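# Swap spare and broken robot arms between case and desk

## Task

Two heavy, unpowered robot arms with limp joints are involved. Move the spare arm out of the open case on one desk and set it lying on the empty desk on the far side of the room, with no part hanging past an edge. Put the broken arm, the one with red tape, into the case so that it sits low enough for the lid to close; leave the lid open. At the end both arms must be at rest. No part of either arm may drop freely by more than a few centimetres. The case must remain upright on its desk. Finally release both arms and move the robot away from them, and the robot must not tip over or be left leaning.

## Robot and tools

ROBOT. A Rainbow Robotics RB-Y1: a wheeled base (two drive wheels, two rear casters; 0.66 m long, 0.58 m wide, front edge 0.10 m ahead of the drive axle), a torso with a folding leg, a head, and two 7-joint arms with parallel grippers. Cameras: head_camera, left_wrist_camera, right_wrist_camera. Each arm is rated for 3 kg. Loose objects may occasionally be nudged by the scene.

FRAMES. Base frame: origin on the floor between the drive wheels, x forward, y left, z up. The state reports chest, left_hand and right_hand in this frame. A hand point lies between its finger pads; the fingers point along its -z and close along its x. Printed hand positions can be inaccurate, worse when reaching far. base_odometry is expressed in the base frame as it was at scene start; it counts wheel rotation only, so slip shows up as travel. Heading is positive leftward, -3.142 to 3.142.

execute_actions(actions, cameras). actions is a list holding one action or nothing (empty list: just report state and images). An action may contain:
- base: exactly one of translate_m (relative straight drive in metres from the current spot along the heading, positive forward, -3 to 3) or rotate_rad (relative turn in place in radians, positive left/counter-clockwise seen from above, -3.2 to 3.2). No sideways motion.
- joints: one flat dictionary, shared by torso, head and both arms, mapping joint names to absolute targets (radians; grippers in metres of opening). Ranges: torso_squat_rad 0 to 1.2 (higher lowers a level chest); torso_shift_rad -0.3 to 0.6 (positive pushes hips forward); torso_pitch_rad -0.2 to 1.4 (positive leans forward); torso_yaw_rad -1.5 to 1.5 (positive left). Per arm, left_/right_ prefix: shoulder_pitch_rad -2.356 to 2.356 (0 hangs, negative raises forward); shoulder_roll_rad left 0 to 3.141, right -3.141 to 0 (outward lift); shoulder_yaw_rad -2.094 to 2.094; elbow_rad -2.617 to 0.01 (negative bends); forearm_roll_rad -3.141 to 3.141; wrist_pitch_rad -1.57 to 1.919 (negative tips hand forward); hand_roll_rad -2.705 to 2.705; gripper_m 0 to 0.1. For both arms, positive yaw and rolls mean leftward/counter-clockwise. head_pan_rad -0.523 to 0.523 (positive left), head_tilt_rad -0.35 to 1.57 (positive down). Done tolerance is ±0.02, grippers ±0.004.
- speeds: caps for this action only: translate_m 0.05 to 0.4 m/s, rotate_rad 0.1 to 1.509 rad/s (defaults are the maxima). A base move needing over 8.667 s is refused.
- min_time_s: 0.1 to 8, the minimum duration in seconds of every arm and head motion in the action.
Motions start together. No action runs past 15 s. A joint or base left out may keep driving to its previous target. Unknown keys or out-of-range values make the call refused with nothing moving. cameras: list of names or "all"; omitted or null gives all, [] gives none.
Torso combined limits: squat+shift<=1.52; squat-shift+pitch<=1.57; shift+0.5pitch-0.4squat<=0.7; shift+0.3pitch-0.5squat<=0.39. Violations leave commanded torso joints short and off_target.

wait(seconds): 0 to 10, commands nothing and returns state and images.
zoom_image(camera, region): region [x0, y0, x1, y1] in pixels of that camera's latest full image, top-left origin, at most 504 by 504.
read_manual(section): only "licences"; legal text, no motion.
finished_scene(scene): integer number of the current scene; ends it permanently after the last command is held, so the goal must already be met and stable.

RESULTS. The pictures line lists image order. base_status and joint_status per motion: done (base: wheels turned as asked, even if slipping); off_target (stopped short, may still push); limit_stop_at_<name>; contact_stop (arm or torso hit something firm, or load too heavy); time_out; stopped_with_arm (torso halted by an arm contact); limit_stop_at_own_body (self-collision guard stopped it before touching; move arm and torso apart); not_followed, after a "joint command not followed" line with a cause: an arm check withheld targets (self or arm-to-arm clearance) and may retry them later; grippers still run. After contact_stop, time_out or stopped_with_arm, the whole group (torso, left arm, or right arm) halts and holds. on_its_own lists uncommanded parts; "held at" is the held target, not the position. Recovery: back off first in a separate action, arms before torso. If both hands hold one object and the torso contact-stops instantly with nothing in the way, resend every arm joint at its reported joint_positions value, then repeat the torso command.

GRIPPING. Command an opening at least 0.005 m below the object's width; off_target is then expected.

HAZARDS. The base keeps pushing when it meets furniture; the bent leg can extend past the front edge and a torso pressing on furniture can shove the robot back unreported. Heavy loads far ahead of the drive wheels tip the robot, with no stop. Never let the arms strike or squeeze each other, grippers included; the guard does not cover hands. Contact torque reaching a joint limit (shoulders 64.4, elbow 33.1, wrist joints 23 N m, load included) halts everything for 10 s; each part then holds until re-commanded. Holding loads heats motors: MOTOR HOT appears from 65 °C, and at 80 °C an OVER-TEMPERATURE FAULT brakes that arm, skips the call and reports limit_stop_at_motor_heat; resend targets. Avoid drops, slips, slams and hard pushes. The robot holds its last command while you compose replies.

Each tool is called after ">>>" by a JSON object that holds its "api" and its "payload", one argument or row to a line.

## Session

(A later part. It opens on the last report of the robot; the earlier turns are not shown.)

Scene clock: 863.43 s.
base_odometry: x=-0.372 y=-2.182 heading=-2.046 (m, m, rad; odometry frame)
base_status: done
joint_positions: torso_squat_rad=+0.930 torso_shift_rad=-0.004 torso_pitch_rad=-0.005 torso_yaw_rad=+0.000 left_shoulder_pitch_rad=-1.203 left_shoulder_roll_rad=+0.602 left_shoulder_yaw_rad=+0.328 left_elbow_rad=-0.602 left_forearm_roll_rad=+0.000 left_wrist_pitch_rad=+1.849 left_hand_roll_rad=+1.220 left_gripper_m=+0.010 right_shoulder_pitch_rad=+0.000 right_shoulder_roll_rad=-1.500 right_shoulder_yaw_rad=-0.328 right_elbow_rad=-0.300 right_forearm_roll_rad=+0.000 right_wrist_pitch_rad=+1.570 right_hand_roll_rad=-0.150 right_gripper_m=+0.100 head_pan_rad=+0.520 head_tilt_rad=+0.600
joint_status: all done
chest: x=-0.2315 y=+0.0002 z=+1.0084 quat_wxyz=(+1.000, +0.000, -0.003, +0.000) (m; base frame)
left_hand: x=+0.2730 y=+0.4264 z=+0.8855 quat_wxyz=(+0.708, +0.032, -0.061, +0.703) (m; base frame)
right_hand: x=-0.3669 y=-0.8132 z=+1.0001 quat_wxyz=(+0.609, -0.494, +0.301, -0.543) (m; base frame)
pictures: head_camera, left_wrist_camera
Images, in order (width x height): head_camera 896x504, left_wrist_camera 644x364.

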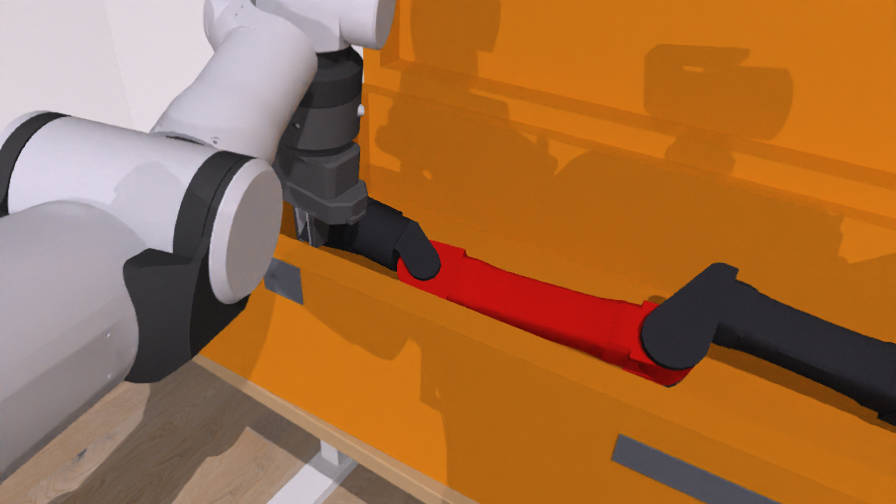

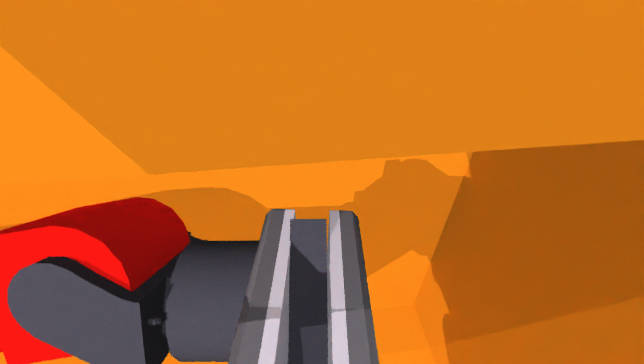

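>>> {"api": "execute_actions", "payload": {
  "actions": [
    {"joints":{"torso_squat_rad":0.92,"left_wrist_pitch_rad":1.6},"min_time_s":1.5}
  ],
  "cameras": ["head_camera","left_wrist_camera"]
}}

>>> {"api": "execute_actions", "payload": {
  "actions": [
    {"joints":{"torso_squat_rad":0.99}}
  ],
  "cameras": ["head_camera","left_wrist_camera"]
}}

Scene clock: 875.47 s.
base_odometry: x=-0.372 y=-2.182 heading=-2.046 (m, m, rad; odometry frame)
base_status: not commanded
joint_positions: torso_squat_rad=+0.920 torso_shift_rad=-0.004 torso_pitch_rad=-0.004 torso_yaw_rad=+0.000 left_shoulder_pitch_rad=-1.198 left_shoulder_roll_rad=+0.597 left_shoulder_yaw_rad=+0.328 left_elbow_rad=-0.598 left_forearm_roll_rad=+0.001 left_wrist_pitch_rad=+1.601 left_hand_roll_rad=+1.220 left_gripper_m=+0.011 right_shoulder_pitch_rad=+0.000 right_shoulder_roll_rad=-1.500 right_shoulder_yaw_rad=-0.328 right_elbow_rad=-0.300 right_forearm_roll_rad=+0.000 right_wrist_pitch_rad=+1.570 right_hand_roll_rad=-0.150 right_gripper_m=+0.100 head_pan_rad=+0.520 head_tilt_rad=+0.600
joint_status: all done
chest: x=-0.2310 y=+0.0003 z=+1.0140 quat_wxyz=(+1.000, -0.001, -0.002, +0.000) (m; base frame)
left_hand: x=+0.3254 y=+0.4420 z=+0.8970 quat_wxyz=(+0.706, -0.019, -0.167, +0.688) (m; base frame)
right_hand: x=-0.3666 y=-0.8130 z=+1.0063 quat_wxyz=(+0.608, -0.494, +0.301, -0.543) (m; base frame)
pictures: head_camera, left_wrist_camera
Images, in order (width x height): head_camera 896x504, left_wrist_camera 644x364.

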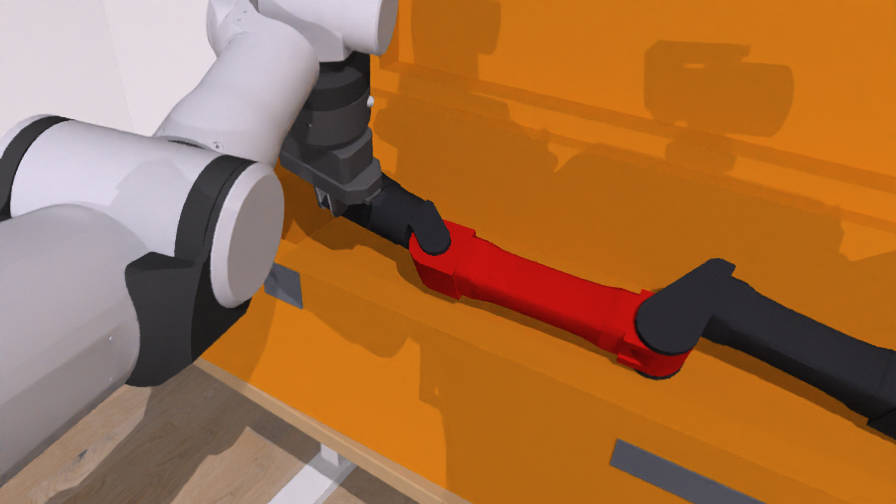

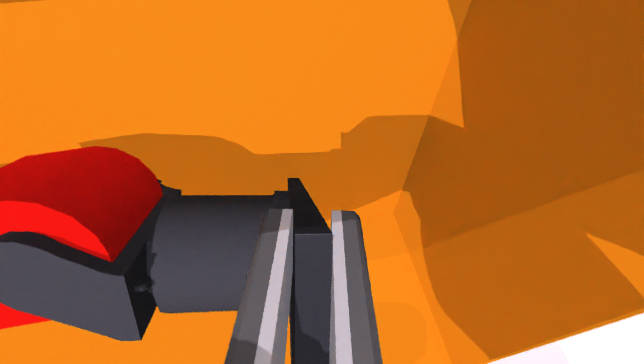

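Scene clock: 876.43 s.
base_odometry: x=-0.372 y=-2.182 heading=-2.046 (m, m, rad; odometry frame)
base_status: not commanded
joint_positions: torso_squat_rad=+0.990 torso_shift_rad=-0.004 torso_pitch_rad=-0.005 torso_yaw_rad=+0.000 left_shoulder_pitch_rad=-1.201 left_shoulder_roll_rad=+0.604 left_shoulder_yaw_rad=+0.328 left_elbow_rad=-0.601 left_forearm_roll_rad=-0.001 left_wrist_pitch_rad=+1.600 left_hand_roll_rad=+1.220 left_gripper_m=+0.013 right_shoulder_pitch_rad=+0.000 right_shoulder_roll_rad=-1.500 right_shoulder_yaw_rad=-0.328 right_elbow_rad=-0.300 right_forearm_roll_rad=+0.000 right_wrist_pitch_rad=+1.570 right_hand_roll_rad=-0.150 right_gripper_m=+0.100 head_pan_rad=+0.520 head_tilt_rad=+0.600
joint_status: all done
chest: x=-0.2314 y=+0.0002 z=+0.9740 quat_wxyz=(+1.000, +0.000, -0.003, +0.000) (m; base frame)
left_hand: x=+0.3253 y=+0.4459 z=+0.8618 quat_wxyz=(+0.703, -0.020, -0.172, +0.690) (m; base frame)
right_hand: x=-0.3666 y=-0.8131 z=+0.9658 quat_wxyz=(+0.609, -0.494, +0.300, -0.543) (m; base frame)
pictures: head_camera, left_wrist_camera
Images, in order (width x height): head_camera 896x504, left_wrist_camera 644x364.

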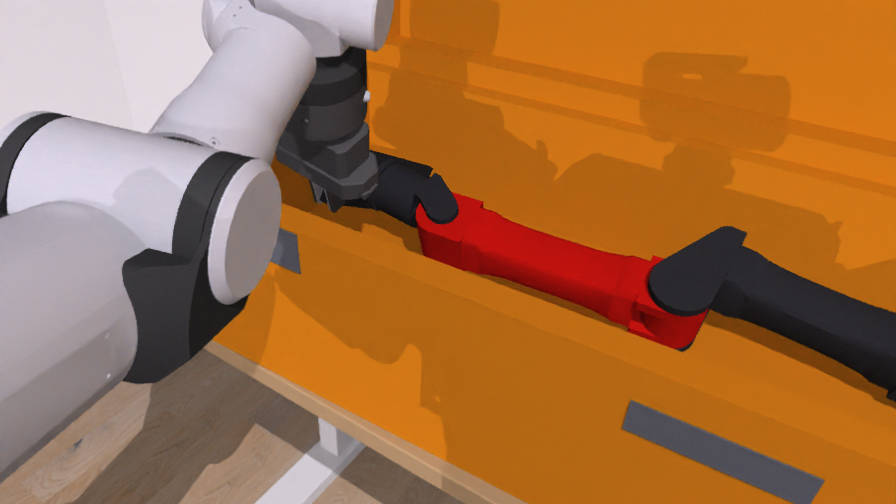

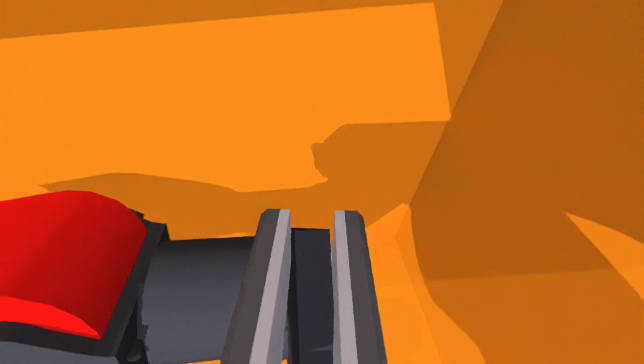

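>>> {"api": "execute_actions", "payload": {
  "actions": [
    {"joints":{"torso_squat_rad":1.04}}
  ],
  "cameras": ["head_camera","left_wrist_camera"]
}}

>>> {"api": "execute_actions", "payload": {
  "actions": [
    {"joints":{"torso_squat_rad":1.08}}
  ],
  "cameras": ["head_camera","left_wrist_camera"]
}}

Scene clock: 883.00 s.
base_odometry: x=-0.372 y=-2.182 heading=-2.046 (m, m, rad; odometry frame)
base_status: not commanded
joint_positions: torso_squat_rad=+1.040 torso_shift_rad=-0.004 torso_pitch_rad=-0.005 torso_yaw_rad=+0.000 left_shoulder_pitch_rad=-1.200 left_shoulder_roll_rad=+0.604 left_shoulder_yaw_rad=+0.328 left_elbow_rad=-0.601 left_forearm_roll_rad=-0.001 left_wrist_pitch_rad=+1.600 left_hand_roll_rad=+1.220 left_gripper_m=+0.014 right_shoulder_pitch_rad=+0.000 right_shoulder_roll_rad=-1.500 right_shoulder_yaw_rad=-0.328 right_elbow_rad=-0.300 right_forearm_roll_rad=+0.000 right_wrist_pitch_rad=+1.570 right_hand_roll_rad=-0.150 right_gripper_m=+0.100 head_pan_rad=+0.520 head_tilt_rad=+0.600
joint_status: all done
chest: x=-0.2312 y=+0.0003 z=+0.9443 quat_wxyz=(+1.000, +0.000, -0.003, +0.000) (m; base frame)
left_hand: x=+0.3253 y=+0.4460 z=+0.8317 quat_wxyz=(+0.703, -0.020, -0.171, +0.690) (m; base frame)
right_hand: x=-0.3663 y=-0.8131 z=+0.9362 quat_wxyz=(+0.609, -0.494, +0.301, -0.543) (m; base frame)
pictures: head_camera, left_wrist_camera
Images, in order (width x height): head_camera 896x504, left_wrist_camera 644x364.

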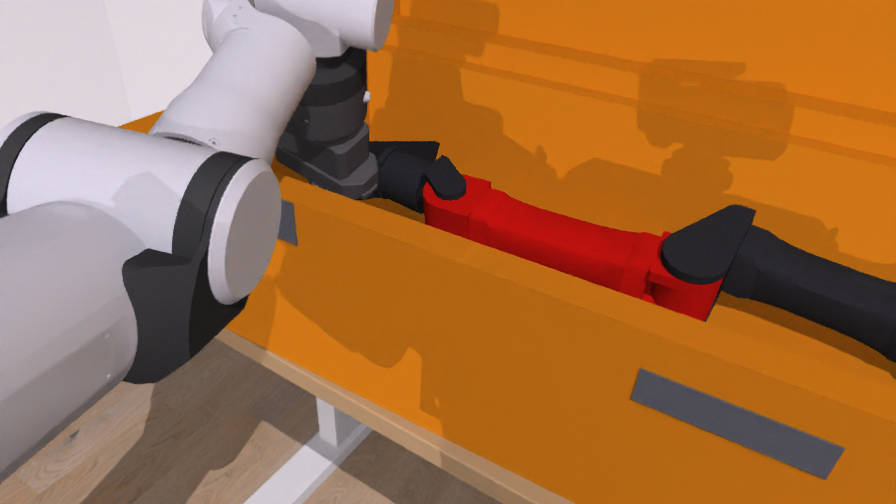

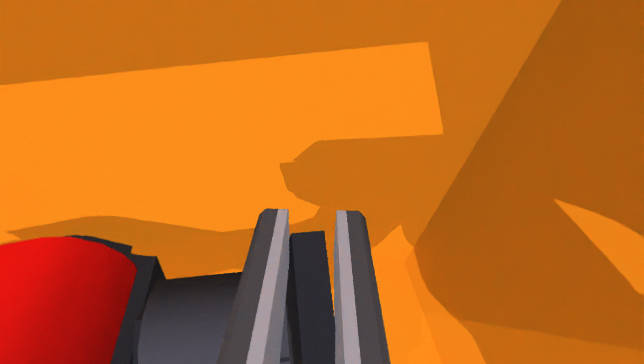

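Scene clock: 883.80 s.
base_odometry: x=-0.372 y=-2.182 heading=-2.046 (m, m, rad; odometry frame)
base_status: not commanded
joint_positions: torso_squat_rad=+1.080 torso_shift_rad=-0.005 torso_pitch_rad=-0.005 torso_yaw_rad=+0.000 left_shoulder_pitch_rad=-1.200 left_shoulder_roll_rad=+0.604 left_shoulder_yaw_rad=+0.328 left_elbow_rad=-0.601 left_forearm_roll_rad=-0.001 left_wrist_pitch_rad=+1.600 left_hand_roll_rad=+1.220 left_gripper_m=+0.014 right_shoulder_pitch_rad=+0.000 right_shoulder_roll_rad=-1.500 right_shoulder_yaw_rad=-0.328 right_elbow_rad=-0.300 right_forearm_roll_rad=+0.000 right_wrist_pitch_rad=+1.570 right_hand_roll_rad=-0.150 right_gripper_m=+0.100 head_pan_rad=+0.520 head_tilt_rad=+0.600
joint_status: all done
chest: x=-0.2312 y=+0.0003 z=+0.9198 quat_wxyz=(+1.000, +0.000, -0.003, +0.000) (m; base frame)
left_hand: x=+0.3254 y=+0.4459 z=+0.8076 quat_wxyz=(+0.703, -0.020, -0.172, +0.690) (m; base frame)
right_hand: x=-0.3663 y=-0.8131 z=+0.9117 quat_wxyz=(+0.609, -0.494, +0.300, -0.543) (m; base frame)
pictures: head_camera, left_wrist_camera
Images, in order (width x height): head_camera 896x504, left_wrist_camera 644x364.

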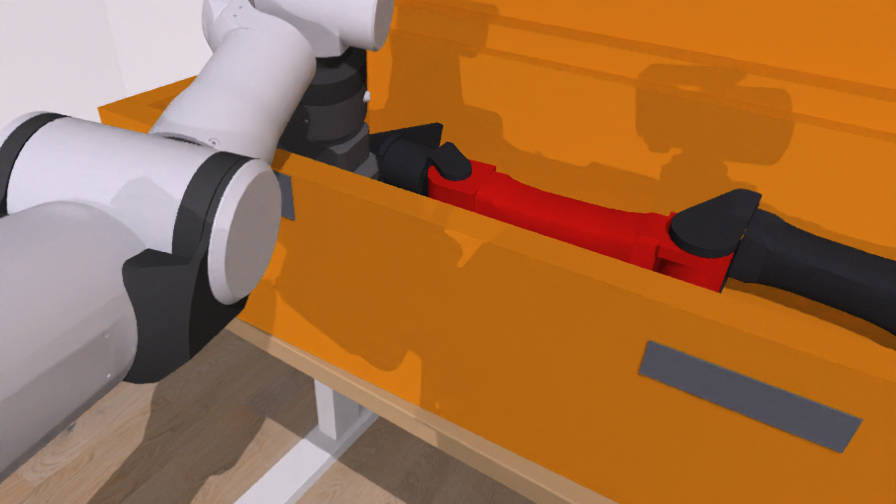

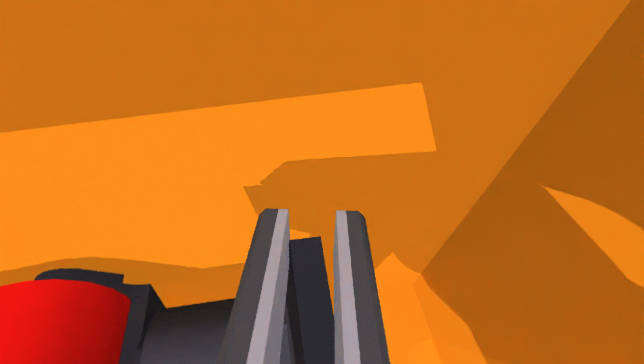

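>>> {"api": "execute_actions", "payload": {
  "actions": [
    {"joints":{"torso_squat_rad":1.11}}
  ],
  "cameras": ["head_camera","left_wrist_camera"]
}}

Scene clock: 889.10 s.
base_odometry: x=-0.372 y=-2.182 heading=-2.046 (m, m, rad; odometry frame)
base_status: not commanded
joint_positions: torso_squat_rad=+1.110 torso_shift_rad=-0.005 torso_pitch_rad=-0.005 torso_yaw_rad=+0.000 left_shoulder_pitch_rad=-1.201 left_shoulder_roll_rad=+0.603 left_shoulder_yaw_rad=+0.328 left_elbow_rad=-0.601 left_forearm_roll_rad=-0.001 left_wrist_pitch_rad=+1.600 left_hand_roll_rad=+1.220 left_gripper_m=+0.011 right_shoulder_pitch_rad=+0.000 right_shoulder_roll_rad=-1.500 right_shoulder_yaw_rad=-0.328 right_elbow_rad=-0.300 right_forearm_roll_rad=+0.000 right_wrist_pitch_rad=+1.570 right_hand_roll_rad=-0.150 right_gripper_m=+0.100 head_pan_rad=+0.520 head_tilt_rad=+0.600
joint_status: all done
chest: x=-0.2311 y=+0.0002 z=+0.9011 quat_wxyz=(+1.000, +0.000, -0.003, +0.000) (m; base frame)
left_hand: x=+0.3260 y=+0.4452 z=+0.7893 quat_wxyz=(+0.704, -0.020, -0.172, +0.689) (m; base frame)
right_hand: x=-0.3664 y=-0.8131 z=+0.8930 quat_wxyz=(+0.609, -0.494, +0.300, -0.543) (m; base frame)
pictures: head_camera, left_wrist_camera
Images, in order (width x height): head_camera 896x504, left_wrist_camera 644x364.

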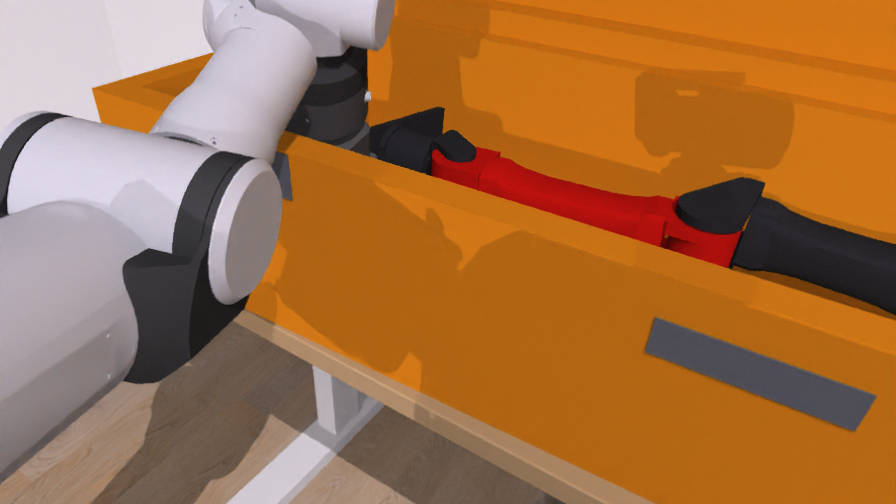

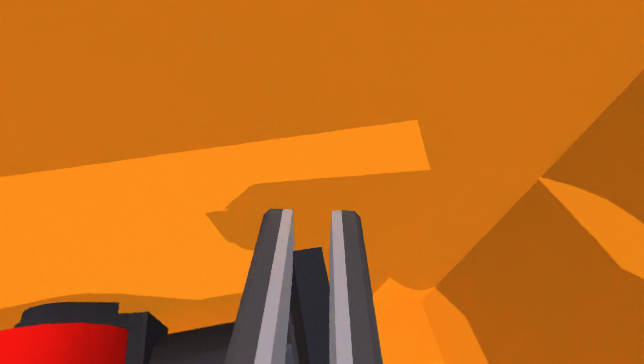

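Near flat. Release and rise.

>>> {"api": "execute_actions", "payload": {
  "actions": [
    {"joints":{"left_gripper_m":0.04}}
  ],
  "cameras": []
}}

>>> {"api": "execute_actions", "payload": {
  "actions": [
    {"joints":{"torso_squat_rad":0.75}}
  ],
  "cameras": []
}}

>>> {"api": "execute_actions", "payload": {
  "actions": [
    {"base":{"translate_m":-0.4},"joints":{"torso_squat_rad":0.4,"head_pan_rad":0,"left_shoulder_roll_rad":0.9}}
  ],
  "cameras": ["head_camera"]
}}

Scene clock: 897.03 s.
base_odometry: x=-0.372 y=-2.182 heading=-2.046 (m, m, rad; odometry frame)
base_status: not commanded
joint_positions: torso_squat_rad=+1.110 torso_shift_rad=-0.004 torso_pitch_rad=-0.005 torso_yaw_rad=+0.000 left_shoulder_pitch_rad=-1.200 left_shoulder_roll_rad=+0.601 left_shoulder_yaw_rad=+0.328 left_elbow_rad=-0.600 left_forearm_roll_rad=+0.000 left_wrist_pitch_rad=+1.600 left_hand_roll_rad=+1.220 left_gripper_m=+0.040 right_shoulder_pitch_rad=+0.000 right_shoulder_roll_rad=-1.500 right_shoulder_yaw_rad=-0.328 right_elbow_rad=-0.300 right_forearm_roll_rad=+0.000 right_wrist_pitch_rad=+1.570 right_hand_roll_rad=-0.150 right_gripper_m=+0.100 head_pan_rad=+0.520 head_tilt_rad=+0.600
joint_status: all done
chest: x=-0.2309 y=+0.0002 z=+0.9011 quat_wxyz=(+1.000, +0.000, -0.002, +0.000) (m; base frame)
left_hand: x=+0.3258 y=+0.4440 z=+0.7873 quat_wxyz=(+0.704, -0.020, -0.170, +0.689) (m; base frame)
right_hand: x=-0.3662 y=-0.8131 z=+0.8931 quat_wxyz=(+0.609, -0.494, +0.301, -0.543) (m; base frame)
pictures: none
No camera images: the call's "cameras" was empty. Leave "cameras" out to get every camera's image.

Scene clock: 899.03 s.
base_odometry: x=-0.372 y=-2.182 heading=-2.046 (m, m, rad; odometry frame)
base_status: not commanded
joint_positions: torso_squat_rad=+0.750 torso_shift_rad=-0.004 torso_pitch_rad=-0.004 torso_yaw_rad=+0.000 left_shoulder_pitch_rad=-1.200 left_shoulder_roll_rad=+0.600 left_shoulder_yaw_rad=+0.328 left_elbow_rad=-0.600 left_forearm_roll_rad=+0.000 left_wrist_pitch_rad=+1.600 left_hand_roll_rad=+1.220 left_gripper_m=+0.040 right_shoulder_pitch_rad=+0.000 right_shoulder_roll_rad=-1.500 right_shoulder_yaw_rad=-0.328 right_elbow_rad=-0.300 right_forearm_roll_rad=+0.000 right_wrist_pitch_rad=+1.570 right_hand_roll_rad=-0.150 right_gripper_m=+0.100 head_pan_rad=+0.520 head_tilt_rad=+0.600
joint_status: all done
chest: x=-0.2314 y=+0.0003 z=+1.1021 quat_wxyz=(+1.000, +0.000, -0.002, +0.000) (m; base frame)
left_hand: x=+0.3254 y=+0.4435 z=+0.9874 quat_wxyz=(+0.705, -0.019, -0.169, +0.689) (m; base frame)
right_hand: x=-0.3668 y=-0.8131 z=+1.0942 quat_wxyz=(+0.609, -0.494, +0.301, -0.543) (m; base frame)
pictures: none
No camera images: the call's "cameras" was empty. Leave "cameras" out to get every camera's image.

Scene clock: 901.73 s.
base_odometry: x=-0.189 y=-1.826 heading=-2.044 (m, m, rad; odometry frame)
base_status: done
joint_positions: torso_squat_rad=+0.400 torso_shift_rad=-0.004 torso_pitch_rad=-0.004 torso_yaw_rad=+0.000 left_shoulder_pitch_rad=-1.200 left_shoulder_roll_rad=+0.900 left_shoulder_yaw_rad=+0.328 left_elbow_rad=-0.600 left_forearm_roll_rad=+0.000 left_wrist_pitch_rad=+1.600 left_hand_roll_rad=+1.220 left_gripper_m=+0.040 right_shoulder_pitch_rad=+0.000 right_shoulder_roll_rad=-1.500 right_shoulder_yaw_rad=-0.328 right_elbow_rad=-0.300 right_forearm_roll_rad=+0.000 right_wrist_pitch_rad=+1.570 right_hand_roll_rad=-0.150 right_gripper_m=+0.100 head_pan_rad=+0.000 head_tilt_rad=+0.600
joint_status: all done
chest: x=-0.2321 y=+0.0003 z=+1.2347 quat_wxyz=(+1.000, +0.000, -0.002, +0.000) (m; base frame)
left_hand: x=+0.2596 y=+0.5992 z=+1.2031 quat_wxyz=(+0.600, +0.008, -0.240, +0.763) (m; base frame)
right_hand: x=-0.3676 y=-0.8130 z=+1.2268 quat_wxyz=(+0.609, -0.494, +0.301, -0.543) (m; base frame)
pictures: head_camera
Images, in order (width x height): head_camera 896x504.

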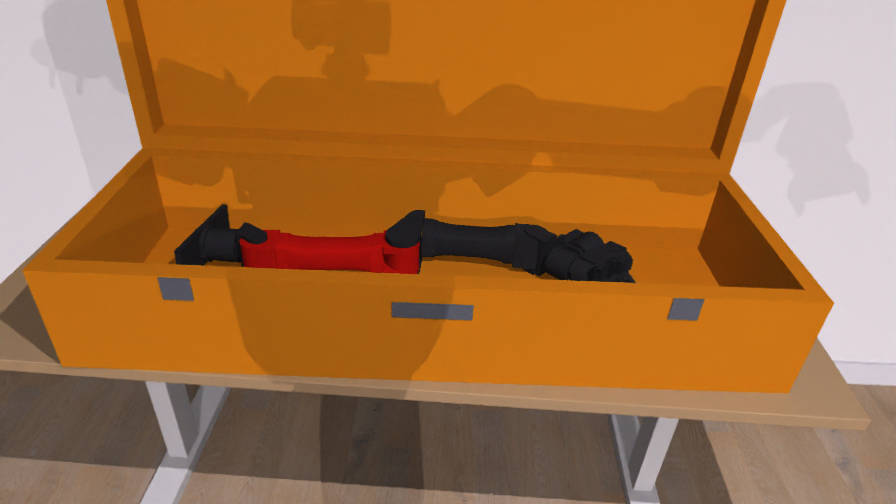

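>>> {"api": "finished_scene", "payload": {
  "scene": 1
}}

The scene is finished: the task was done.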